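# Return misplaced items to the desk holding their kind

## Task

Find each item sitting on a desk that does not match its kind and carry it to the desk where the other items of that kind already are. The robot must not tip over or be left leaning. An item only counts as placed if it stays there on its own, without the robot holding it.

## Robot and tools

ROBOT. A Hello Robot Stretch 4. It has an omnidirectional wheeled base, a lift running up a mast, a single arm that telescopes straight forward, a three-joint wrist (yaw, pitch, roll) and a two-finger gripper. It stands about 1.6 m tall, and its base reaches at most 0.23 m out from the base origin. There is one arm only, so every joint target goes in one flat dictionary.

FRAMES. Base frame: origin on the floor beneath the base centre, x ahead, y to the left, z up. hand_pose is reported in this frame and marks a point between the open fingertips. When all wrist joints are 0, its axes line up with the base axes. The printed hand position may be a little wrong. The odometry frame is wherever the base frame was when the scene began. base_odometry heading runs from -3.142 to 3.142, with positive meaning left.

execute_actions. Its argument "actions" is a list holding one action, or an empty list to just read state and images. One action may hold "base", "joints", or both, plus optional "pace" and "contact_limits". Alternatively it holds only {"end_of_arm": "enable_torque"}, which re-powers wrist or gripper motors that shut themselves off.
- base: exactly one relative move from where the base last reported itself. translate_m: straight drive in metres, forward positive, -2 to 2. strafe_m: sideways slide in metres, left positive, -2 to 2. rotate_rad: turn in place in radians, counter-clockwise (left) positive, -3.2 to 3.2.
- joints: absolute targets by name. lift_m 0 to 1.2 m. arm_m 0 to 0.55 m of extension. wrist_yaw_rad -1.134 to 4.276 (0 ahead, positive turns left, 3.14 tucked back; past 3.4 the arm may block it). wrist_pitch_rad -1.117 to 4.259 (0 level, 1.57 pointing down). wrist_roll_rad -1.117 to 4.259 (0 keeps fingers at equal height; positive turns clockwise as seen from behind the gripper). gripper_m -0.038 to 0.141, the fingertip gap in metres; negative values press the fingers together. A joint target outside its range gets clipped and reported. Any other bad value or unknown key rejects the whole call.
- pace: "slow", "default", "fast" or "max". Base speed tops out at 0.1, 0.3, 0.4 or 0.6 m/s and turning at 1, 2, 3 or 4 rad/s respectively. With the lift above 0.2 m, these drop further, down to 0.3 m/s and 1 rad/s at a lift of 1.2.
- contact_limits: only {"arm_m": value}, 0 (gentlest) to 0.75 (firmest), default 0.5; how much force the arm may apply before halting.
- cameras: a list from head_camera, head_left_camera, head_right_camera, wrist_camera, all; omitted, null or ["all"] gives every camera, [] gives none.
Motions in one action begin together and may finish at different moments. A joint or base you leave out may keep driving toward an earlier target without this showing in its status.

wait: seconds 0 to 10; returns state and images without commanding anything.
zoom_image: camera plus region [x0, y0, x1, y1] in image pixels (top-left origin), at most 504 by 504, on that camera's latest full image.
finished_scene: scene = the number of the scene being closed. It cannot be reversed and reports success.

RESULTS. base_status and joint_status: "done" (for the base, the wheels turned as commanded even if they slipped), "off_target" (stopped short, may still push), "contact_stop_at_<key>" (hit something; that part may go slack), "limit_stop_at_<name>" (a built-in limit, e.g. own_body or tilt), "time_out", "torque_fault" (wrist or gripper motor went limp; send enable_torque). After these stops the old target is dropped. If a stop is reported, later calls in that same reply are skipped. on_its_own lists things the call did not command; "held at" gives a target, not a position. lidar_m: 12 distances, 30-degree sectors counter-clockwise starting dead ahead (4th left, 7th behind, 10th right); "-" means nothing seen or nearer than 0.25 m; it misses glass, thin legs and much behind the robot. wrist_depth_mm: a 7 by 7 grid of depths 100 to 2000 mm from the top left. turned_by_wheels versus turned_by_imu differing by more than about 0.1 rad signals a bump or slip. base_tilt is in degrees, forward and right positive, with a fixed offset up to about 1.5. motor_effort is percent of maximum, peak in brackets; wheel efforts are positive for a rightward turn; an unusual rest effort suggests a load or a push.

GRIPPING. Command a gap smaller than the object; the further below its width, the harder the squeeze, drawing it toward the wrist. Neither the reading nor "done" proves a grasp; at commanded values of 0 or above, a firm grip shows in gripper_m effort. Raise the lift if fingertips snag a surface.

CAUTIONS. Don't turn or drive carrying over 1 kg with arm_m above 0.2, especially at fast paces. Avoid steady pushes with the gripper high or a high contact limit. Tilt beyond 6 degrees makes the lift, arm and wheels go slack. Upward-tilted, rolled wrists can trigger own-body stops; to unfold at the start, send lift_m 0.4 with wrist_yaw_rad 0 together. Avoid dropping, slamming or shoving objects; loose items may get nudged occasionally. The robot keeps its last command while you think.

CAMERAS. head_camera looks ahead and down from the mast top (turn the base to look around); head_left_camera and head_right_camera are downward fisheyes that also show the base and arm; wrist_camera looks along the fingers, tips near its lower edge. Calibration is given with OpenCV conventions, with the base frame as "world".

Each tool is called after ">>>" by a JSON object that holds its "name" and its "arguments", one argument or row to a line.

## Session

>>> {"name": "execute_actions", "arguments": {
  "actions": []
}}

Scene clock: 0.00 s.
base_odometry: x=+0.000 y=+0.000 heading=+0.000 (m, m, rad; odometry frame)
turned_by_wheels: +0.000 (rad since the last result)
turned_by_imu: +0.000 (rad since the last result)
base_tilt: forward=+1.0 right=+0.1 (deg)
lidar_m: 0.92 0.98 1.31 2.20 1.13 0.79 0.75 0.82 0.70 0.67 0.71 0.95
base_status: not commanded
joint_positions: lift_m=+0.232 arm_m=-0.002 wrist_yaw_rad=+3.223 wrist_pitch_rad=+0.020 wrist_roll_rad=+0.010 gripper_m=+0.057
joint_status: not commanded
motor_effort: lift_m=+18 arm_m=+0 wrist_yaw_rad=-1 wrist_pitch_rad=-7 wrist_roll_rad=+1 gripper_m=-4 wheel_0=+0 wheel_1=+0 wheel_2=+0 (%)
hand_pose: x=-0.1256 y=+0.0636 z=+0.4046 quat_wxyz=(-0.041, -0.010, +0.004, +0.999) (m; base frame)
wrist_depth_mm: - - 137 904 891 854 842 / - - 134 904 904 878 842 / - - 134 264 891 866 842 / - 114 136 891 891 854 842 / 189 141 931 904 878 866 831 / 199 960 220 904 208 854 831 / 196 946 917 904 878 842 842
pictures: head_camera, head_left_camera, head_right_camera, wrist_camera
Images, in order (width x height): head_camera 420x560, head_left_camera 420x672, head_right_camera 420x672, wrist_camera 616x392.

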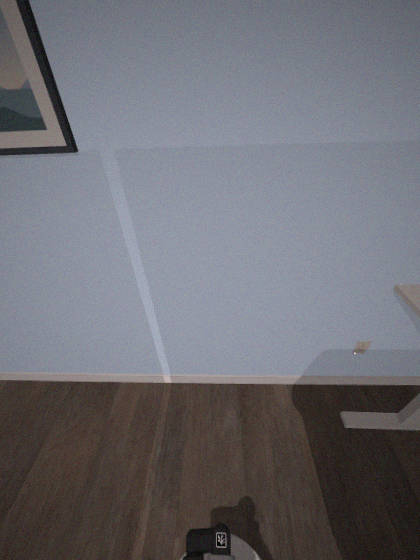

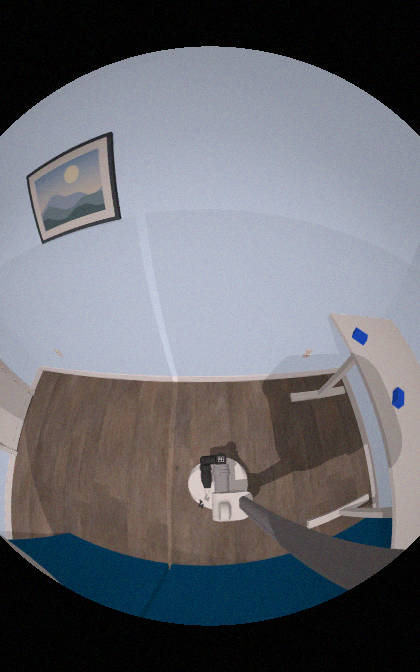

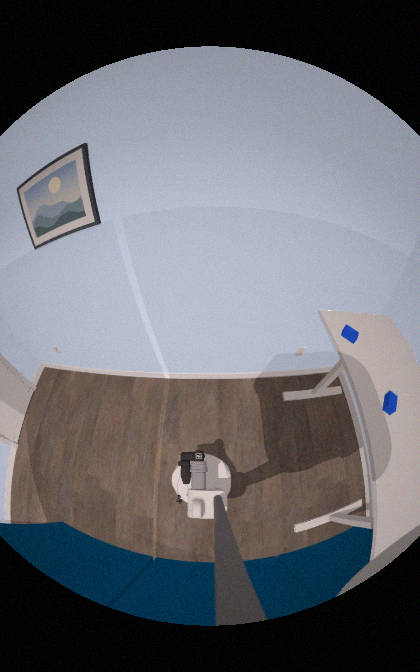

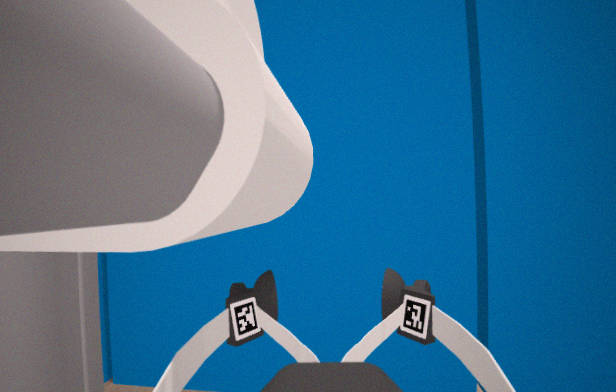

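>>> {"name": "execute_actions", "arguments": {
  "actions": [
    {"base":{"rotate_rad":-1.57},"joints":{"lift_m":1.0,"wrist_yaw_rad":0,"gripper_m":0.14},"pace":"fast"}
  ]
}}

Scene clock: 4.93 s.
base_odometry: x=+0.000 y=+0.000 heading=-1.569 (m, m, rad; odometry frame)
turned_by_wheels: -1.569 (rad since the last result)
turned_by_imu: -1.579 (rad since the last result)
base_tilt: forward=+1.1 right=+0.2 (deg)
lidar_m: 0.65 0.73 0.96 0.91 0.97 1.28 2.21 1.12 0.82 0.77 0.80 0.70
base_status: done
joint_positions: lift_m=+1.000 arm_m=-0.002 wrist_yaw_rad=+0.000 wrist_pitch_rad=+0.020 wrist_roll_rad=+0.010 gripper_m=+0.140
joint_status: all done
motor_effort: lift_m=+23(22) arm_m=-1(0) wrist_yaw_rad=-2(6) wrist_pitch_rad=-6(6) wrist_roll_rad=+0(1) gripper_m=-1(2) wheel_0=+6(12) wheel_1=+2(13) wheel_2=+2(12) (%)
hand_pose: x=+0.4575 y=-0.0873 z=+1.1720 quat_wxyz=(+1.000, +0.005, +0.010, +0.000) (m; base frame)
wrist_depth_mm: 1336 1308 1281 1281 1281 1281 1042 / 1308 1308 1308 1281 1281 1255 1060 / 1308 1308 1308 1281 1255 1255 1078 / 1308 1308 1281 1281 1281 1255 1078 / 1336 1308 1308 1281 1281 1255 1078 / 1008 917 217 1008 976 196 917 / 676 640 654 156 634 621 627
pictures: head_camera, head_left_camera, head_right_camera, wrist_camera
camera_calibration (this result's frames):
wrist_camera: T_world_to_cam=[[0.0531108, -0.997857, -0.0382139, -0.0505629], [-0.0108643, 0.0376882, -0.99923, 1.23654], [0.99853, 0.0534851, -0.00883936, -0.213772], [0, 0, 0, 1]] pos_world=[0.229577, -0.0856238, 1.23177]
Images, in order (width x height): head_camera 420x560, head_left_camera 420x672, head_right_camera 420x672, wrist_camera 616x392.

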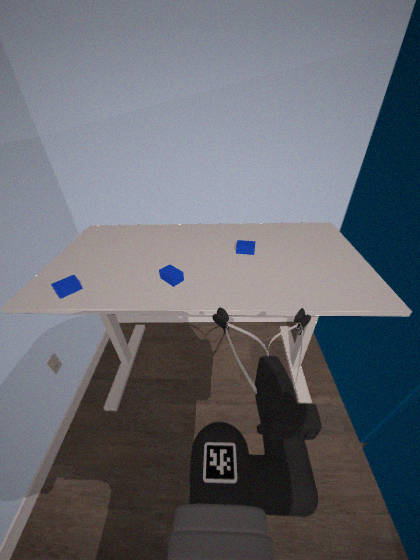

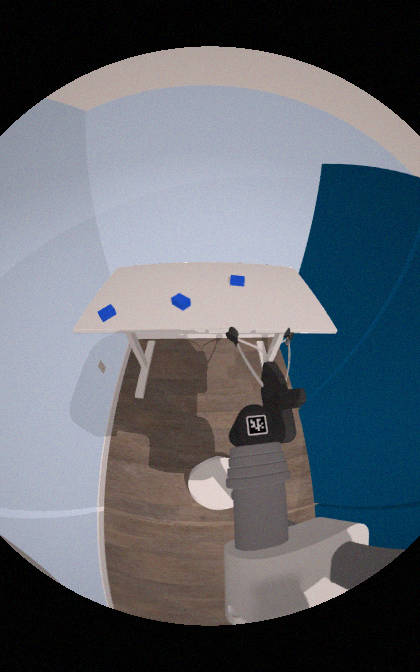

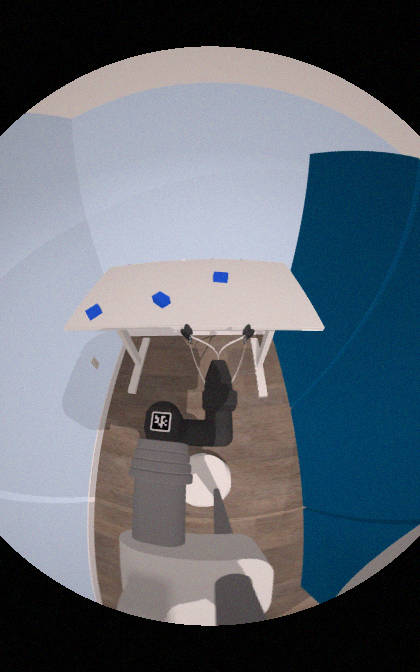

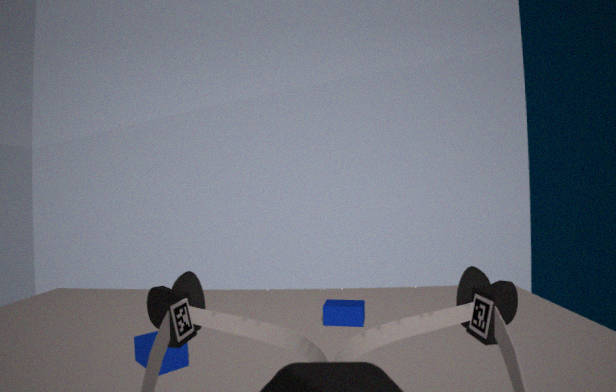

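>>> {"name": "execute_actions", "arguments": {
  "actions": [
    {"base":{"rotate_rad":-3.14},"joints":{"lift_m":0.5,"wrist_pitch_rad":1.0},"pace":"fast"}
  ],
  "cameras": ["head_camera","head_left_camera"]
}}

Scene clock: 10.63 s.
base_odometry: x=+0.000 y=+0.000 heading=+1.575 (m, m, rad; odometry frame)
turned_by_wheels: -3.139 (rad since the last result)
turned_by_imu: -3.161 (rad since the last result)
base_tilt: forward=+1.0 right=+0.2 (deg)
lidar_m: 2.19 1.15 0.83 0.77 0.79 0.72 0.68 0.70 0.98 0.91 0.96 1.29
base_status: done
joint_positions: lift_m=+0.500 arm_m=-0.002 wrist_yaw_rad=+0.000 wrist_pitch_rad=+1.001 wrist_roll_rad=+0.010 gripper_m=+0.140
joint_status: all done
motor_effort: lift_m=+15(19) arm_m=-1(0) wrist_yaw_rad=+0(1) wrist_pitch_rad=-4(5) wrist_roll_rad=+1(2) gripper_m=+1(1) wheel_0=+5(11) wheel_1=+3(11) wheel_2=+2(8) (%)
hand_pose: x=+0.3246 y=-0.0874 z=+0.4356 quat_wxyz=(+0.877, +0.004, +0.480, -0.002) (m; base frame)
wrist_depth_mm: 1229 1205 1182 1160 1118 1098 1060 / 1060 1042 1025 1008 976 976 946 / 946 931 904 891 878 854 854 / 831 820 809 798 798 768 759 / 759 741 732 723 715 699 683 / 683 668 217 668 654 197 634 / 627 627 627 156 603 591 585
pictures: head_camera, head_left_camera
Images, in order (width x height): head_camera 420x560, head_left_camera 420x672.

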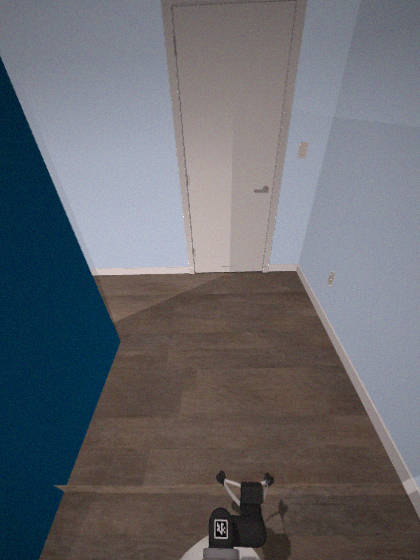

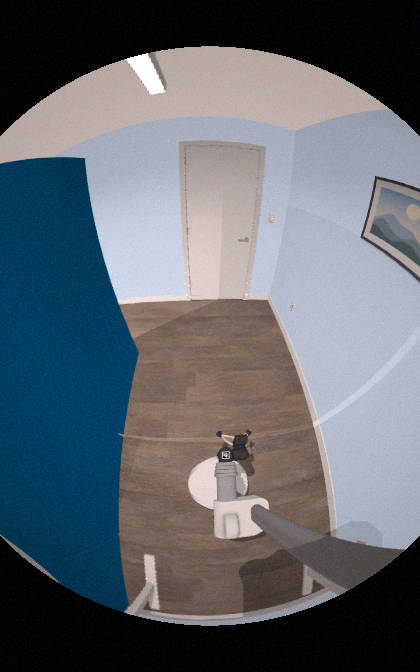

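>>> {"name": "execute_actions", "arguments": {
  "actions": [
    {"base":{"translate_m":1.72},"joints":{"wrist_pitch_rad":1.4},"pace":"max"}
  ],
  "cameras": []
}}

>>> {"name": "execute_actions", "arguments": {
  "actions": [
    {"base":{"rotate_rad":1.59},"pace":"fast"}
  ],
  "cameras": ["head_camera","head_left_camera"]
}}

Scene clock: 20.63 s.
base_odometry: x=-0.008 y=+1.720 heading=+1.575 (m, m, rad; odometry frame)
turned_by_wheels: +0.001 (rad since the last result)
turned_by_imu: +0.001 (rad since the last result)
base_tilt: forward=+1.1 right=+0.2 (deg)
lidar_m: 0.47 0.51 0.71 1.89 0.93 1.15 3.10 1.30 0.91 0.86 0.73 0.53
base_status: done
joint_positions: lift_m=+0.500 arm_m=-0.002 wrist_yaw_rad=+0.000 wrist_pitch_rad=+1.400 wrist_roll_rad=+0.010 gripper_m=+0.140
joint_status: all done
motor_effort: lift_m=+16(15) arm_m=-1(0) wrist_yaw_rad=+0(1) wrist_pitch_rad=-2(3) wrist_roll_rad=-2(1) gripper_m=+0(0) wheel_0=+4(10) wheel_1=+3(10) wheel_2=+0(16) (%)
hand_pose: x=+0.2179 y=-0.0874 z=+0.3942 quat_wxyz=(+0.765, +0.004, +0.644, -0.003) (m; base frame)
wrist_depth_mm: 415 430 445 445 466 469 473 / 517 549 569 580 591 603 615 / 676 683 668 661 654 647 634 / 661 661 654 640 634 621 621 / 647 634 627 621 615 603 597 / 627 615 219 477 597 196 585 / 609 504 392 156 512 569 564
pictures: none
No camera images: the call's "cameras" was empty. Leave "cameras" out to get every camera's image.

Scene clock: 22.37 s.
base_odometry: x=-0.008 y=+1.720 heading=-3.119 (m, m, rad; odometry frame)
turned_by_wheels: +1.589 (rad since the last result)
turned_by_imu: +1.602 (rad since the last result)
base_tilt: forward=+1.0 right=+0.2 (deg)
lidar_m: 2.12 0.93 1.18 2.38 1.26 0.93 0.86 0.71 0.52 0.49 0.51 0.75
base_status: done
joint_positions: lift_m=+0.500 arm_m=-0.002 wrist_yaw_rad=+0.000 wrist_pitch_rad=+1.400 wrist_roll_rad=+0.010 gripper_m=+0.140
joint_status: not commanded
motor_effort: lift_m=+16(16) arm_m=-1(0) wrist_yaw_rad=-1(1) wrist_pitch_rad=-2(2) wrist_roll_rad=+1(1) gripper_m=+0(2) wheel_0=-6(11) wheel_1=-4(11) wheel_2=-2(13) (%)
hand_pose: x=+0.2179 y=-0.0874 z=+0.3941 quat_wxyz=(+0.765, +0.004, +0.644, -0.003) (m; base frame)
wrist_depth_mm: 732 723 707 699 691 691 668 / 715 707 683 676 668 668 647 / 691 676 676 661 654 647 634 / 668 661 654 640 634 621 615 / 647 640 627 621 615 609 597 / 627 615 218 477 597 197 580 / 609 508 392 156 508 574 564
pictures: head_camera, head_left_camera
Images, in order (width x height): head_camera 420x560, head_left_camera 420x672.

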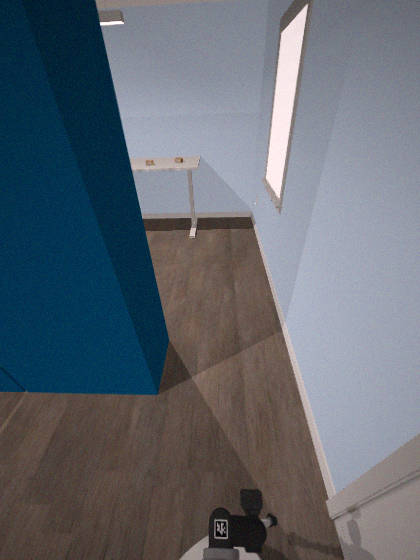

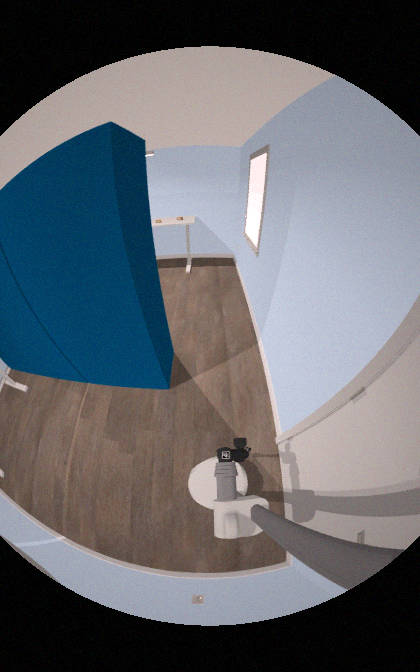

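Left clearance ~0.4; fine.

>>> {"name": "execute_actions", "arguments": {
  "actions": [
    {"base":{"translate_m":2.0},"pace":"max"}
  ],
  "cameras": ["head_camera","head_left_camera"]
}}

Scene clock: 30.10 s.
base_odometry: x=-2.007 y=+1.673 heading=-3.118 (m, m, rad; odometry frame)
turned_by_wheels: +0.001 (rad since the last result)
turned_by_imu: +0.001 (rad since the last result)
base_tilt: forward=+1.1 right=+0.2 (deg)
lidar_m: 1.12 1.07 1.54 2.41 0.99 0.77 2.07 0.75 0.54 0.50 0.51 0.72
base_status: done
joint_positions: lift_m=+0.500 arm_m=-0.002 wrist_yaw_rad=+0.000 wrist_pitch_rad=+1.400 wrist_roll_rad=+0.010 gripper_m=+0.140
joint_status: not commanded
motor_effort: lift_m=+17(16) arm_m=+0(1) wrist_yaw_rad=-2(1) wrist_pitch_rad=-2(2) wrist_roll_rad=+2(1) gripper_m=+1(2) wheel_0=+5(11) wheel_1=+3(10) wheel_2=+2(14) (%)
hand_pose: x=+0.2179 y=-0.0874 z=+0.3941 quat_wxyz=(+0.765, +0.004, +0.644, -0.003) (m; base frame)
wrist_depth_mm: 741 732 707 707 691 683 668 / 707 707 691 676 668 668 654 / 691 676 668 661 654 640 634 / 668 661 647 640 634 621 615 / 647 634 634 621 615 603 597 / 627 621 219 477 597 198 580 / 615 508 392 155 512 574 564
pictures: head_camera, head_left_camera
Images, in order (width x height): head_camera 420x560, head_left_camera 420x672.

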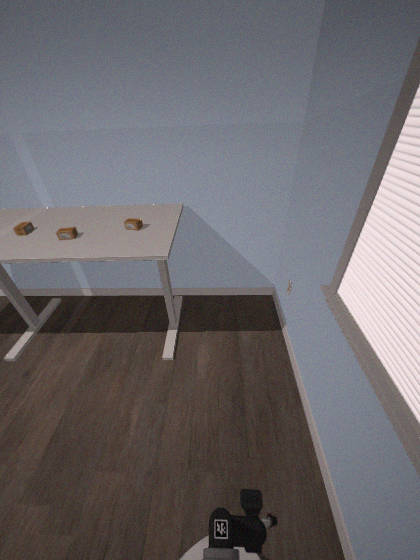

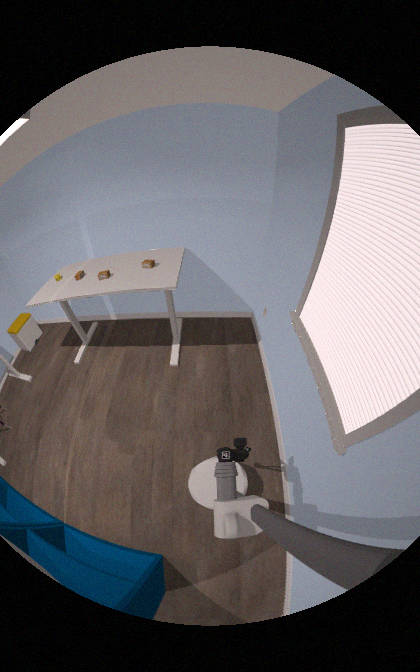

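>>> {"name": "execute_actions", "arguments": {
  "actions": [
    {"base":{"strafe_m":1.3},"joints":{"lift_m":0.95,"wrist_pitch_rad":0.5},"pace":"max"}
  ],
  "cameras": ["head_camera","head_left_camera"]
}}

>>> {"name": "execute_actions", "arguments": {
  "actions": [
    {"base":{"rotate_rad":1.3},"pace":"fast"}
  ],
  "cameras": ["head_camera","head_left_camera"]
}}

Scene clock: 37.77 s.
base_odometry: x=-1.977 y=+0.374 heading=-3.118 (m, m, rad; odometry frame)
turned_by_wheels: +0.000 (rad since the last result)
turned_by_imu: +0.006 (rad since the last result)
base_tilt: forward=+1.1 right=+0.2 (deg)
lidar_m: 1.01 1.09 1.15 1.09 0.95 0.71 0.67 0.73 1.01 1.78 1.87 1.09
base_status: done
joint_positions: lift_m=+0.950 arm_m=-0.002 wrist_yaw_rad=+0.000 wrist_pitch_rad=+0.502 wrist_roll_rad=+0.010 gripper_m=+0.140
joint_status: all done
motor_effort: lift_m=+21(26) arm_m=-1(0) wrist_yaw_rad=-2(0) wrist_pitch_rad=-6(8) wrist_roll_rad=-1(1) gripper_m=+0(2) wheel_0=-1(14) wheel_1=-2(17) wheel_2=+0(4) (%)
hand_pose: x=+0.4219 y=-0.0874 z=+0.9892 quat_wxyz=(+0.969, +0.005, +0.248, -0.001) (m; base frame)
wrist_depth_mm: 1537 1537 1499 1464 1464 1464 1430 / 1618 1576 1098 1042 991 946 946 / 1756 1708 1708 1708 1756 1708 1618 / 1863 1863 1808 1863 1808 1808 1756 / 1983 1983 1921 1921 1863 1863 1756 / 1661 1618 217 1618 1576 196 1499 / 1397 1366 1336 155 1308 1308 1281
pictures: head_camera, head_left_camera
Images, in order (width x height): head_camera 420x560, head_left_camera 420x672.

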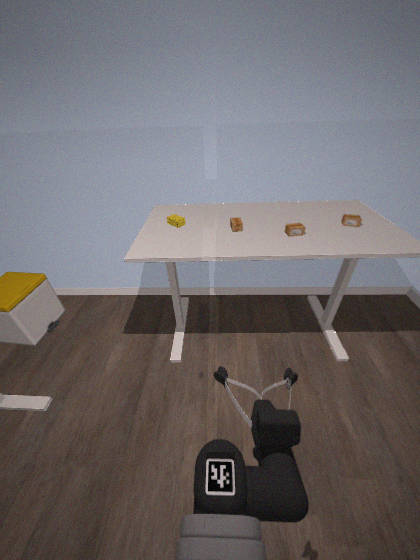

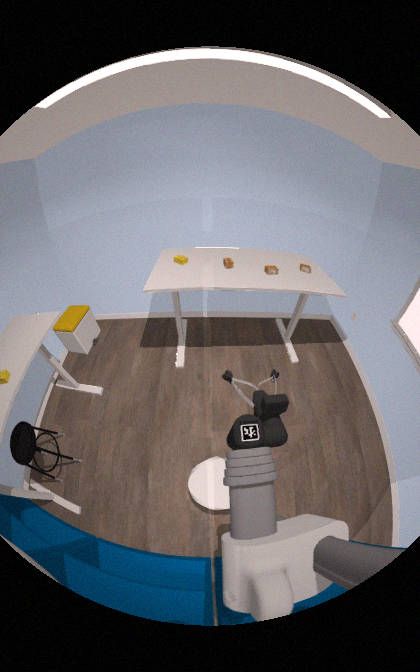

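Scene clock: 39.77 s.
base_odometry: x=-1.977 y=+0.374 heading=-1.819 (m, m, rad; odometry frame)
turned_by_wheels: +1.299 (rad since the last result)
turned_by_imu: +1.309 (rad since the last result)
base_tilt: forward=+1.1 right=+0.2 (deg)
lidar_m: 1.08 1.12 0.79 0.67 0.67 0.76 1.81 1.80 1.25 1.04 1.04 1.29
base_status: done
joint_positions: lift_m=+0.950 arm_m=-0.002 wrist_yaw_rad=+0.000 wrist_pitch_rad=+0.502 wrist_roll_rad=+0.010 gripper_m=+0.140
joint_status: not commanded
motor_effort: lift_m=+22(22) arm_m=-1(1) wrist_yaw_rad=+0(0) wrist_pitch_rad=-6(5) wrist_roll_rad=+2(0) gripper_m=+3(2) wheel_0=-7(10) wheel_1=-4(9) wheel_2=-4(9) (%)
hand_pose: x=+0.4219 y=-0.0874 z=+0.9892 quat_wxyz=(+0.969, +0.005, +0.248, -0.001) (m; base frame)
wrist_depth_mm: 1397 1499 1537 1618 1708 1863 1863 / 1366 1078 1078 1042 1138 1921 1921 / 1138 1661 1708 1863 1921 - 1921 / 1576 1708 1808 1983 - 1756 1921 / 1661 1808 1921 1983 1921 1808 1863 / 1537 1499 218 1618 1576 197 1499 / 1366 1366 1366 156 1336 1308 1308
pictures: head_camera, head_left_camera
Images, in order (width x height): head_camera 420x560, head_left_camera 420x672.

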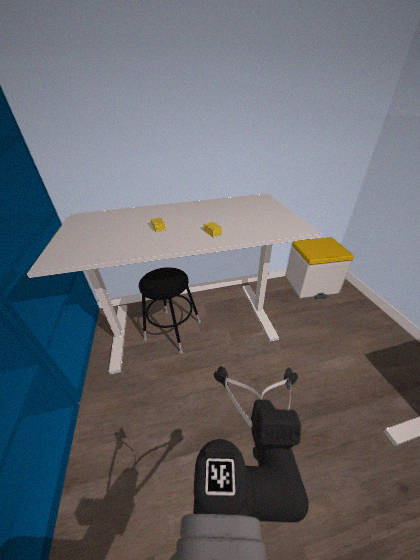

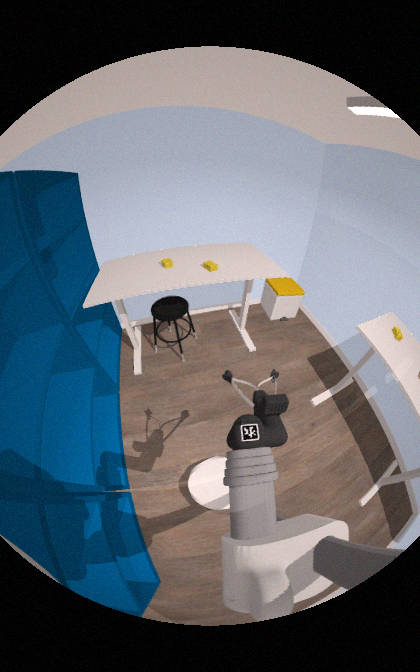

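>>> {"name": "execute_actions", "arguments": {
  "actions": [
    {"base":{"rotate_rad":-1.075},"joints":{"lift_m":1.1,"wrist_pitch_rad":0.6},"pace":"fast"}
  ],
  "cameras": []
}}

>>> {"name": "execute_actions", "arguments": {
  "actions": [
    {"base":{"translate_m":0.65},"joints":{"arm_m":0.15},"pace":"fast"}
  ]
}}

Scene clock: 45.73 s.
base_odometry: x=-1.977 y=+0.374 heading=-2.893 (m, m, rad; odometry frame)
turned_by_wheels: -1.074 (rad since the last result)
turned_by_imu: -1.080 (rad since the last result)
base_tilt: forward=+1.1 right=+0.2 (deg)
lidar_m: 1.04 1.29 1.11 1.09 0.84 0.67 0.68 0.81 1.81 1.81 1.28 1.03
base_status: done
joint_positions: lift_m=+1.100 arm_m=-0.002 wrist_yaw_rad=+0.000 wrist_pitch_rad=+0.602 wrist_roll_rad=+0.010 gripper_m=+0.140
joint_status: all done
motor_effort: lift_m=+23(22) arm_m=-1(1) wrist_yaw_rad=-1(0) wrist_pitch_rad=-5(4) wrist_roll_rad=+1(0) gripper_m=-2(1) wheel_0=+6(4) wheel_1=+2(9) wheel_2=+4(10) (%)
hand_pose: x=+0.4069 y=-0.0874 z=+1.1146 quat_wxyz=(+0.955, +0.005, +0.296, -0.001) (m; base frame)
wrist_depth_mm: 1863 1708 1618 1537 1464 1366 1336 / 1921 1863 1756 1160 1118 1078 1025 / - - 1983 1756 904 878 820 / 1808 - - 1983 1863 1808 1661 / 1808 1983 1983 1983 1921 1863 1708 / 1661 1618 219 1618 1618 196 1537 / 1464 1430 1464 156 1366 1366 1336
pictures: none
No camera images: the call's "cameras" was empty. Leave "cameras" out to get every camera's image.

Scene clock: 49.20 s.
base_odometry: x=-2.607 y=+0.214 heading=-2.893 (m, m, rad; odometry frame)
turned_by_wheels: +0.001 (rad since the last result)
turned_by_imu: +0.001 (rad since the last result)
base_tilt: forward=+1.1 right=+0.2 (deg)
lidar_m: 0.40 0.47 0.95 0.94 1.10 1.31 1.32 1.54 1.93 0.95 0.51 0.42
base_status: done
joint_positions: lift_m=+1.100 arm_m=+0.149 wrist_yaw_rad=+0.000 wrist_pitch_rad=+0.602 wrist_roll_rad=+0.010 gripper_m=+0.140
joint_status: all done
motor_effort: lift_m=+23(23) arm_m=+6(7) wrist_yaw_rad=-1(1) wrist_pitch_rad=-6(5) wrist_roll_rad=+2(2) gripper_m=+0(2) wheel_0=+5(10) wheel_1=+3(9) wheel_2=+1(13) (%)
hand_pose: x=+0.5577 y=-0.0874 z=+1.1145 quat_wxyz=(+0.955, +0.005, +0.296, -0.001) (m; base frame)
wrist_depth_mm: 946 891 842 788 759 707 683 / 1025 960 904 866 798 768 723 / 1160 1060 991 809 788 778 759 / 1308 1182 647 621 609 597 591 / 1464 1308 521 496 504 492 484 / 1618 430 218 430 424 196 407 / 1366 377 375 156 362 355 355
pictures: head_camera, head_left_camera, head_right_camera, wrist_camera
camera_calibration (this result's frames):
wrist_camera: T_world_to_cam=[[0.0232142, -0.997872, -0.060938, -0.0161516], [-0.557909, 0.0376492, -0.829048, 1.29561], [0.829577, 0.0532435, -0.555847, 0.389536], [0, 0, 0, 1]] pos_world=[0.400058, -0.0856362, 1.28966]
Images, in order (width x height): head_camera 420x560, head_left_camera 420x672, head_right_camera 420x672, wrist_camera 616x392.

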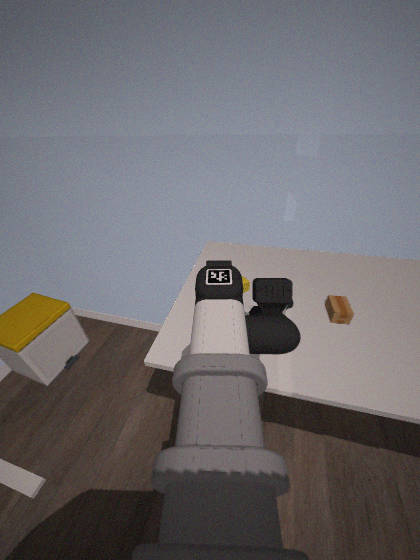

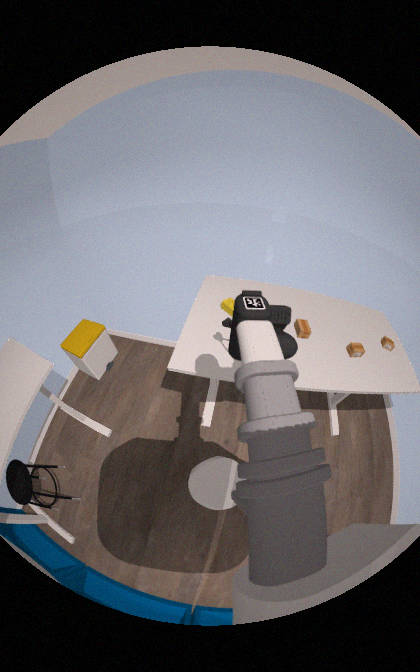

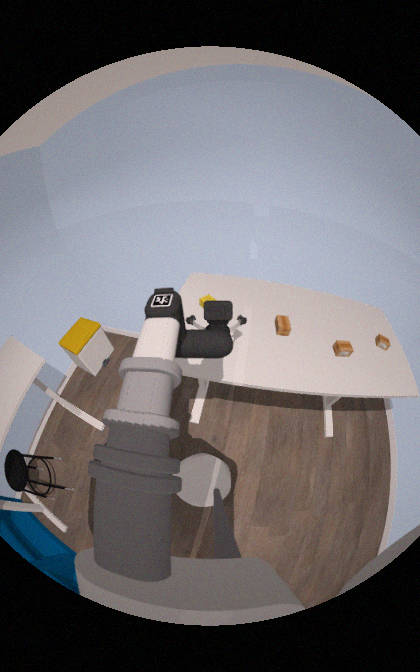

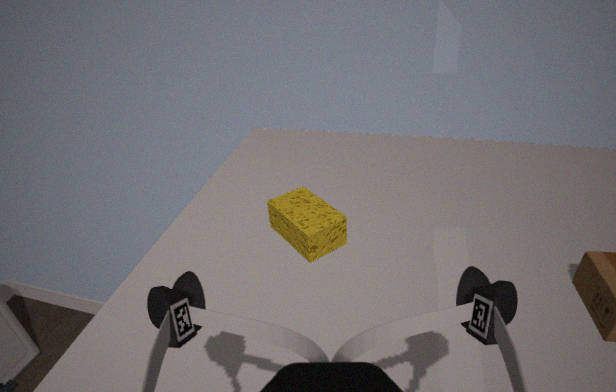

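>>> {"name": "execute_actions", "arguments": {
  "actions": [
    {"base":{"strafe_m":-0.123},"joints":{"arm_m":0.385,"wrist_yaw_rad":0.6,"lift_m":1.05},"pace":"fast"}
  ],
  "cameras": ["head_left_camera","wrist_camera"]
}}

Scene clock: 54.67 s.
base_odometry: x=-2.637 y=+0.333 heading=-2.892 (m, m, rad; odometry frame)
turned_by_wheels: +0.000 (rad since the last result)
turned_by_imu: +0.002 (rad since the last result)
base_tilt: forward=+1.1 right=+0.2 (deg)
lidar_m: 0.35 0.43 1.08 1.05 1.24 1.34 1.34 1.56 1.82 0.87 0.46 0.33
base_status: done
joint_positions: lift_m=+1.050 arm_m=+0.384 wrist_yaw_rad=+0.600 wrist_pitch_rad=+0.602 wrist_roll_rad=+0.010 gripper_m=+0.140
joint_status: all done
motor_effort: lift_m=+15(22) arm_m=+6(6) wrist_yaw_rad=-2(6) wrist_pitch_rad=-6(6) wrist_roll_rad=-1(1) gripper_m=+0(0) wheel_0=+5(9) wheel_1=-2(11) wheel_2=+0(1) (%)
hand_pose: x=+0.8005 y=+0.0621 z=+1.0652 quat_wxyz=(+0.913, -0.083, +0.285, +0.281) (m; base frame)
wrist_depth_mm: 1397 1499 1042 778 621 517 449 / 1430 1576 1138 842 668 544 473 / 1537 1708 1281 931 707 580 500 / 1537 1661 1537 960 525 512 508 / 1366 1537 1366 439 427 421 410 / 1499 375 218 355 336 197 347 / 327 322 319 156 286 304 306
pictures: head_left_camera, wrist_camera
camera_calibration (this result's frames):
wrist_camera: T_world_to_cam=[[0.582459, -0.810573, -0.0609383, -0.334901], [-0.481783, -0.283872, -0.829037, 1.34359], [0.654696, 0.512239, -0.555864, 0.264237], [0, 0, 0, 1]] pos_world=[0.66939, -0.0254072, 1.24036]
Images, in order (width x height): head_left_camera 420x672, wrist_camera 616x392.

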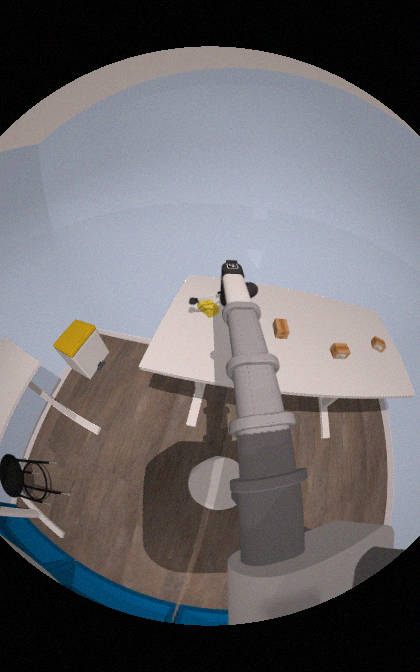

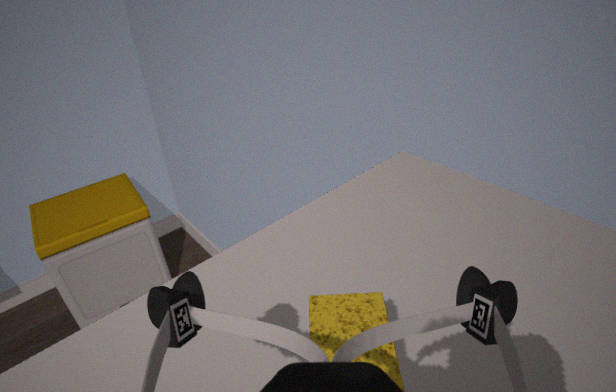

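>>> {"name": "execute_actions", "arguments": {
  "actions": [
    {"base":{"strafe_m":-0.015},"joints":{"lift_m":0.97}}
  ],
  "cameras": ["wrist_camera"]
}}

Scene clock: 57.67 s.
base_odometry: x=-2.641 y=+0.347 heading=-2.892 (m, m, rad; odometry frame)
turned_by_wheels: +0.000 (rad since the last result)
turned_by_imu: +0.001 (rad since the last result)
base_tilt: forward=+1.1 right=+0.2 (deg)
lidar_m: 0.36 0.44 1.09 1.06 1.27 1.34 1.34 1.58 1.81 0.87 0.48 0.38
base_status: done
joint_positions: lift_m=+0.970 arm_m=+0.384 wrist_yaw_rad=+0.600 wrist_pitch_rad=+0.602 wrist_roll_rad=+0.010 gripper_m=+0.140
joint_status: all done
motor_effort: lift_m=+14(11) arm_m=+7(6) wrist_yaw_rad=+0(0) wrist_pitch_rad=-6(6) wrist_roll_rad=+1(1) gripper_m=-1(0) wheel_0=+6(11) wheel_1=-5(10) wheel_2=+0(2) (%)
hand_pose: x=+0.8005 y=+0.0621 z=+0.9853 quat_wxyz=(+0.913, -0.083, +0.285, +0.281) (m; base frame)
wrist_depth_mm: 1397 1499 1025 768 621 512 449 / 1464 1576 1138 842 661 544 469 / 1576 1661 1308 831 488 477 480 / 1397 1464 397 387 377 370 364 / 1281 324 320 256 296 301 296 / 273 264 218 208 211 196 251 / 236 233 230 156 220 220 219
pictures: wrist_camera
camera_calibration (this result's frames):
wrist_camera: T_world_to_cam=[[0.582478, -0.810559, -0.0609384, -0.339788], [-0.481777, -0.283883, -0.829037, 1.2773], [0.654684, 0.512254, -0.555864, 0.219792], [0, 0, 0, 1]] pos_world=[0.669396, -0.0254045, 1.16039]
Images, in order (width x height): wrist_camera 616x392.

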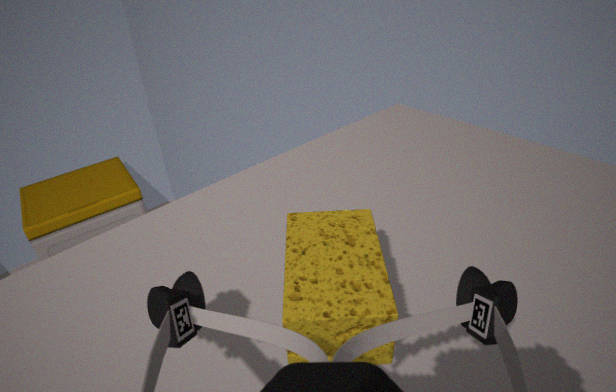

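>>> {"name": "execute_actions", "arguments": {
  "actions": [
    {"joints":{"lift_m":0.958}}
  ],
  "cameras": []
}}

>>> {"name": "execute_actions", "arguments": {
  "actions": [
    {"joints":{"gripper_m":0.02}}
  ],
  "cameras": ["wrist_camera"]
}}

>>> {"name": "execute_actions", "arguments": {
  "actions": [
    {"joints":{"lift_m":1.04}}
  ],
  "cameras": ["wrist_camera"]
}}

Scene clock: 61.43 s.
base_odometry: x=-2.641 y=+0.347 heading=-2.892 (m, m, rad; odometry frame)
turned_by_wheels: +0.000 (rad since the last result)
turned_by_imu: +0.001 (rad since the last result)
base_tilt: forward=+1.1 right=+0.1 (deg)
lidar_m: 0.37 0.45 1.08 1.06 1.26 1.35 1.34 1.57 1.82 0.89 0.46 0.37
base_status: not commanded
joint_positions: lift_m=+0.958 arm_m=+0.384 wrist_yaw_rad=+0.600 wrist_pitch_rad=+0.602 wrist_roll_rad=+0.010 gripper_m=+0.140
joint_status: all done
motor_effort: lift_m=+14(14) arm_m=+6(6) wrist_yaw_rad=-1(0) wrist_pitch_rad=-6(6) wrist_roll_rad=+1(1) gripper_m=+2(0) wheel_0=+6(7) wheel_1=-5(5) wheel_2=+0(0) (%)
hand_pose: x=+0.8005 y=+0.0621 z=+0.9733 quat_wxyz=(+0.913, -0.083, +0.285, +0.281) (m; base frame)
wrist_depth_mm: 1430 1464 1042 759 615 512 449 / 1464 1618 1138 842 654 544 469 / 1537 1708 1336 473 459 449 442 / 1366 1430 373 366 355 349 342 / 310 307 301 236 271 285 281 / 258 248 218 201 202 196 236 / 223 218 218 156 211 206 206
pictures: none
No camera images: the call's "cameras" was empty. Leave "cameras" out to get every camera's image.

Scene clock: 63.60 s.
base_odometry: x=-2.641 y=+0.347 heading=-2.892 (m, m, rad; odometry frame)
turned_by_wheels: +0.000 (rad since the last result)
turned_by_imu: +0.001 (rad since the last result)
base_tilt: forward=+1.1 right=+0.2 (deg)
lidar_m: 0.38 0.46 1.08 1.06 1.26 1.33 1.31 1.59 1.79 0.91 0.50 0.37
base_status: not commanded
joint_positions: lift_m=+0.958 arm_m=+0.384 wrist_yaw_rad=+0.600 wrist_pitch_rad=+0.602 wrist_roll_rad=+0.010 gripper_m=+0.020
joint_status: all done
motor_effort: lift_m=+14(14) arm_m=+6(6) wrist_yaw_rad=+2(1) wrist_pitch_rad=-6(6) wrist_roll_rad=+2(1) gripper_m=-19(21) wheel_0=+6(6) wheel_1=-5(5) wheel_2=+0(0) (%)
hand_pose: x=+0.8005 y=+0.0621 z=+0.9733 quat_wxyz=(+0.913, -0.083, +0.285, +0.281) (m; base frame)
wrist_depth_mm: 1397 1464 1025 778 615 512 452 / 1464 1618 1138 842 654 544 477 / 1576 1708 1281 473 459 452 442 / 1397 1397 373 364 355 349 342 / 310 306 301 220 279 283 279 / 257 255 208 190 188 239 236 / 222 218 211 198 202 169 206
pictures: wrist_camera
camera_calibration (this result's frames):
wrist_camera: T_world_to_cam=[[0.582478, -0.810559, -0.0609385, -0.34052], [-0.481777, -0.283883, -0.829037, 1.26735], [0.654684, 0.512254, -0.555864, 0.213118], [0, 0, 0, 1]] pos_world=[0.669398, -0.0254045, 1.14839]
Images, in order (width x height): wrist_camera 616x392.

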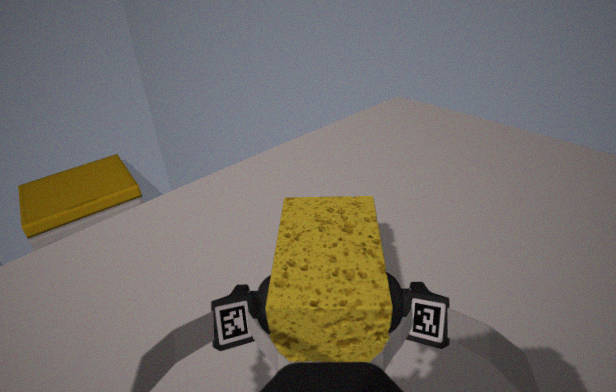

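Scene clock: 64.93 s.
base_odometry: x=-2.641 y=+0.347 heading=-2.892 (m, m, rad; odometry frame)
turned_by_wheels: +0.000 (rad since the last result)
turned_by_imu: +0.000 (rad since the last result)
base_tilt: forward=+1.1 right=+0.2 (deg)
lidar_m: 0.37 0.43 1.07 1.06 1.28 1.35 1.34 1.58 1.81 0.88 0.45 0.39
base_status: not commanded
joint_positions: lift_m=+1.040 arm_m=+0.384 wrist_yaw_rad=+0.600 wrist_pitch_rad=+0.602 wrist_roll_rad=+0.010 gripper_m=+0.020
joint_status: all done
motor_effort: lift_m=+24(26) arm_m=+6(6) wrist_yaw_rad=+1(1) wrist_pitch_rad=-5(6) wrist_roll_rad=+2(1) gripper_m=-16(19) wheel_0=+7(6) wheel_1=-5(5) wheel_2=+0(0) (%)
hand_pose: x=+0.8005 y=+0.0621 z=+1.0545 quat_wxyz=(+0.913, -0.083, +0.285, +0.281) (m; base frame)
wrist_depth_mm: 1366 1464 1025 768 621 517 445 / 1430 1576 1138 842 661 544 469 / 1537 1756 1308 917 676 580 500 / 1499 1576 1499 517 500 492 496 / 1336 1499 427 220 394 402 394 / 1499 359 208 190 188 340 334 / 314 309 300 198 201 169 296
pictures: wrist_camera
camera_calibration (this result's frames):
wrist_camera: T_world_to_cam=[[0.582478, -0.810559, -0.0609383, -0.335572], [-0.481776, -0.283883, -0.829037, 1.33468], [0.654684, 0.512254, -0.555864, 0.258263], [0, 0, 0, 1]] pos_world=[0.6694, -0.0254045, 1.22961]
Images, in order (width x height): wrist_camera 616x392.

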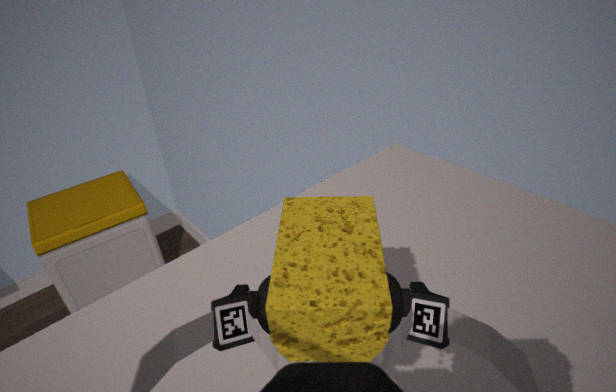

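>>> {"name": "execute_actions", "arguments": {
  "actions": [
    {"base":{"rotate_rad":1.36},"joints":{"arm_m":0.5},"pace":"fast"}
  ],
  "cameras": ["head_camera"]
}}

>>> {"name": "execute_actions", "arguments": {
  "actions": [
    {"base":{"translate_m":0.36},"pace":"fast"}
  ]
}}

Scene clock: 69.53 s.
base_odometry: x=-2.641 y=+0.347 heading=-1.533 (m, m, rad; odometry frame)
turned_by_wheels: +1.359 (rad since the last result)
turned_by_imu: +1.371 (rad since the last result)
base_tilt: forward=+1.1 right=+0.2 (deg)
lidar_m: 1.07 1.15 1.41 1.34 1.43 1.87 1.82 0.55 0.40 0.37 0.40 0.56
base_status: done
joint_positions: lift_m=+1.040 arm_m=+0.499 wrist_yaw_rad=+0.600 wrist_pitch_rad=+0.602 wrist_roll_rad=+0.010 gripper_m=+0.020
joint_status: all done
motor_effort: lift_m=+22(23) arm_m=+5(5) wrist_yaw_rad=-2(0) wrist_pitch_rad=-5(6) wrist_roll_rad=+1(2) gripper_m=-19(20) wheel_0=-6(12) wheel_1=-4(10) wheel_2=-2(10) (%)
hand_pose: x=+0.9156 y=+0.0622 z=+1.0546 quat_wxyz=(+0.913, -0.083, +0.285, +0.281) (m; base frame)
wrist_depth_mm: 1464 1618 1464 1281 1118 976 866 / 1118 1060 917 946 904 891 891 / 1618 820 683 627 647 634 621 / 1397 - 1205 517 500 492 480 / 1366 1808 1138 220 410 402 394 / 1430 1576 206 190 189 373 343 / 1366 1366 1336 198 202 169 809
pictures: head_camera
Images, in order (width x height): head_camera 420x560.

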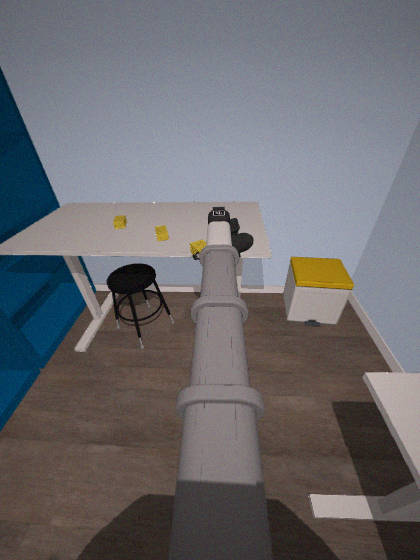

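Scene clock: 72.03 s.
base_odometry: x=-2.627 y=-0.013 heading=-1.533 (m, m, rad; odometry frame)
turned_by_wheels: +0.001 (rad since the last result)
turned_by_imu: +0.001 (rad since the last result)
base_tilt: forward=+1.1 right=+0.1 (deg)
lidar_m: 0.70 0.76 1.10 1.34 1.39 2.28 2.18 0.56 0.40 0.38 1.27 0.76
base_status: done
joint_positions: lift_m=+1.040 arm_m=+0.499 wrist_yaw_rad=+0.600 wrist_pitch_rad=+0.602 wrist_roll_rad=+0.010 gripper_m=+0.020
joint_status: not commanded
motor_effort: lift_m=+22(22) arm_m=+5(5) wrist_yaw_rad=+0(0) wrist_pitch_rad=-6(6) wrist_roll_rad=+0(1) gripper_m=-17(20) wheel_0=+4(5) wheel_1=+4(9) wheel_2=+0(15) (%)
hand_pose: x=+0.9156 y=+0.0622 z=+1.0546 quat_wxyz=(+0.913, -0.083, +0.285, +0.281) (m; base frame)
wrist_depth_mm: 1430 1308 1060 891 768 676 603 / 1118 1060 991 904 798 707 634 / 741 661 691 661 647 640 634 / 554 539 530 517 504 496 484 / 424 389 427 220 394 399 397 / 364 362 208 190 188 338 332 / 314 309 298 198 201 169 296
pictures: head_camera, head_left_camera, head_right_camera, wrist_camera
camera_calibration (this result's frames):
wrist_camera: T_world_to_cam=[[0.582697, -0.810401, -0.060943, -0.402794], [-0.481782, -0.284073, -0.828968, 1.39018], [0.654484, 0.512398, -0.555966, 0.18318], [0, 0, 0, 1]] pos_world=[0.784585, -0.0253718, 1.22971]
Images, in order (width x height): head_camera 420x560, head_left_camera 420x672, head_right_camera 420x672, wrist_camera 616x392.

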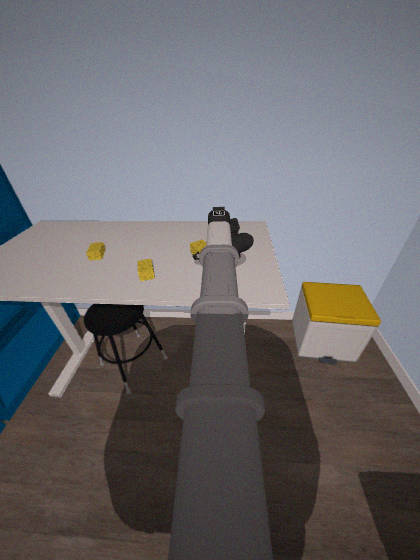

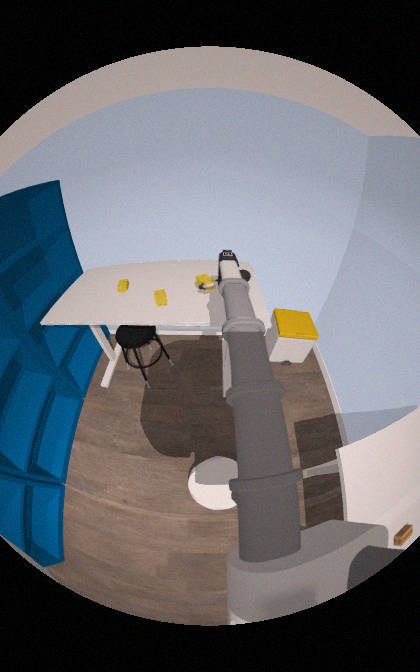

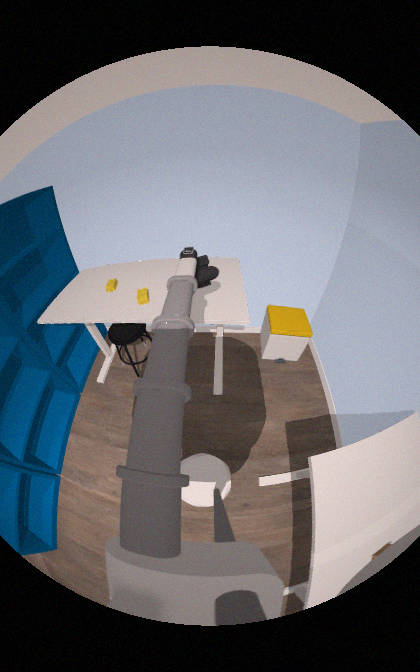

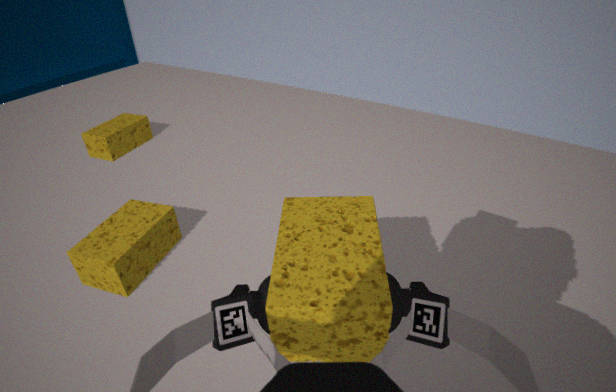

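Same height.

>>> {"name": "execute_actions", "arguments": {
  "actions": [
    {"joints":{"lift_m":0.959}}
  ],
  "cameras": []
}}

>>> {"name": "execute_actions", "arguments": {
  "actions": [
    {"joints":{"gripper_m":0.1}}
  ],
  "cameras": []
}}

>>> {"name": "execute_actions", "arguments": {
  "actions": [
    {"joints":{"lift_m":1.06},"pace":"fast"}
  ],
  "cameras": ["wrist_camera","head_camera"]
}}

Scene clock: 76.17 s.
base_odometry: x=-2.627 y=-0.013 heading=-1.533 (m, m, rad; odometry frame)
turned_by_wheels: +0.000 (rad since the last result)
turned_by_imu: +0.001 (rad since the last result)
base_tilt: forward=+1.1 right=+0.1 (deg)
lidar_m: 0.69 0.76 1.11 1.33 1.40 2.27 2.19 0.53 0.41 0.38 1.25 0.75
base_status: not commanded
joint_positions: lift_m=+0.959 arm_m=+0.499 wrist_yaw_rad=+0.600 wrist_pitch_rad=+0.602 wrist_roll_rad=+0.010 gripper_m=+0.020
joint_status: all done
motor_effort: lift_m=+14(21) arm_m=+5(5) wrist_yaw_rad=-2(3) wrist_pitch_rad=-6(6) wrist_roll_rad=+0(1) gripper_m=-19(17) wheel_0=+5(4) wheel_1=+4(4) wheel_2=+0(0) (%)
hand_pose: x=+0.9156 y=+0.0622 z=+0.9743 quat_wxyz=(+0.913, -0.083, +0.285, +0.281) (m; base frame)
wrist_depth_mm: 1366 1229 1025 891 768 668 603 / 809 668 707 676 647 640 609 / 525 496 488 473 462 449 442 / 336 349 373 364 355 347 343 / 310 306 303 220 281 287 282 / 258 256 208 191 188 241 236 / 224 220 212 199 202 169 207
pictures: none
No camera images: the call's "cameras" was empty. Leave "cameras" out to get every camera's image.

Scene clock: 77.80 s.
base_odometry: x=-2.627 y=-0.013 heading=-1.533 (m, m, rad; odometry frame)
turned_by_wheels: +0.000 (rad since the last result)
turned_by_imu: +0.001 (rad since the last result)
base_tilt: forward=+1.1 right=+0.1 (deg)
lidar_m: 0.71 0.78 1.09 1.34 1.44 2.29 2.19 0.56 0.39 0.36 1.27 0.74
base_status: not commanded
joint_positions: lift_m=+0.959 arm_m=+0.499 wrist_yaw_rad=+0.600 wrist_pitch_rad=+0.602 wrist_roll_rad=+0.010 gripper_m=+0.100
joint_status: all done
motor_effort: lift_m=+14(14) arm_m=+5(5) wrist_yaw_rad=-1(1) wrist_pitch_rad=-6(6) wrist_roll_rad=+3(1) gripper_m=+1(17) wheel_0=+4(4) wheel_1=+4(4) wheel_2=+0(0) (%)
hand_pose: x=+0.9156 y=+0.0622 z=+0.9743 quat_wxyz=(+0.913, -0.083, +0.285, +0.281) (m; base frame)
wrist_depth_mm: 1397 1255 1042 891 768 668 603 / 798 668 707 668 654 640 615 / 530 500 484 473 459 449 442 / 334 349 375 366 357 347 343 / 312 307 303 231 281 286 282 / 259 256 214 203 204 226 237 / 224 220 217 164 211 206 207
pictures: none
No camera images: the call's "cameras" was empty. Leave "cameras" out to get every camera's image.

Scene clock: 78.97 s.
base_odometry: x=-2.627 y=-0.013 heading=-1.533 (m, m, rad; odometry frame)
turned_by_wheels: +0.000 (rad since the last result)
turned_by_imu: +0.000 (rad since the last result)
base_tilt: forward=+1.1 right=+0.1 (deg)
lidar_m: 0.70 0.75 1.13 1.32 1.41 2.28 2.18 0.53 0.40 0.38 1.27 0.73
base_status: not commanded
joint_positions: lift_m=+1.060 arm_m=+0.499 wrist_yaw_rad=+0.600 wrist_pitch_rad=+0.602 wrist_roll_rad=+0.010 gripper_m=+0.100
joint_status: all done
motor_effort: lift_m=+23(26) arm_m=+5(5) wrist_yaw_rad=-2(2) wrist_pitch_rad=-6(6) wrist_roll_rad=+1(1) gripper_m=-1(2) wheel_0=+4(4) wheel_1=+4(4) wheel_2=+0(0) (%)
hand_pose: x=+0.9156 y=+0.0622 z=+1.0745 quat_wxyz=(+0.913, -0.083, +0.285, +0.281) (m; base frame)
wrist_depth_mm: 1499 1336 1078 878 768 668 597 / 1205 1138 1078 931 820 715 634 / 788 699 732 715 691 683 654 / 597 580 559 554 539 530 521 / 469 407 455 449 442 433 424 / 389 377 213 329 349 342 357 / 336 332 329 164 314 312 317
pictures: head_camera, wrist_camera
camera_calibration (this result's frames):
wrist_camera: T_world_to_cam=[[0.582697, -0.810401, -0.060943, -0.401579], [-0.481782, -0.284073, -0.828968, 1.40672], [0.654484, 0.512398, -0.555966, 0.19427], [0, 0, 0, 1]] pos_world=[0.784585, -0.0253718, 1.24966]
Images, in order (width x height): head_camera 420x560, wrist_camera 616x392.

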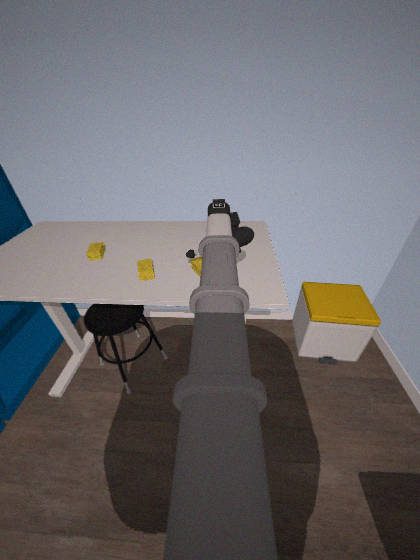

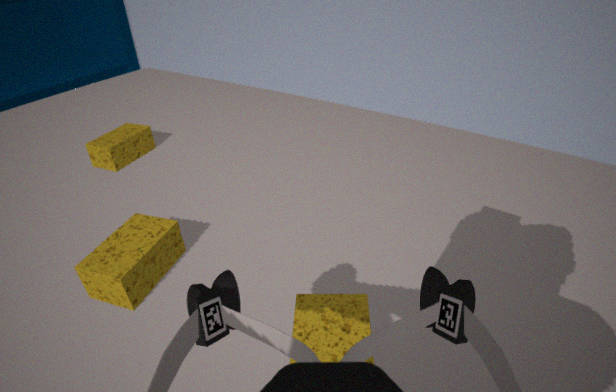

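>>> {"name": "finished_scene", "arguments": {
  "scene": 1
}}

The scene is finished: the task was done.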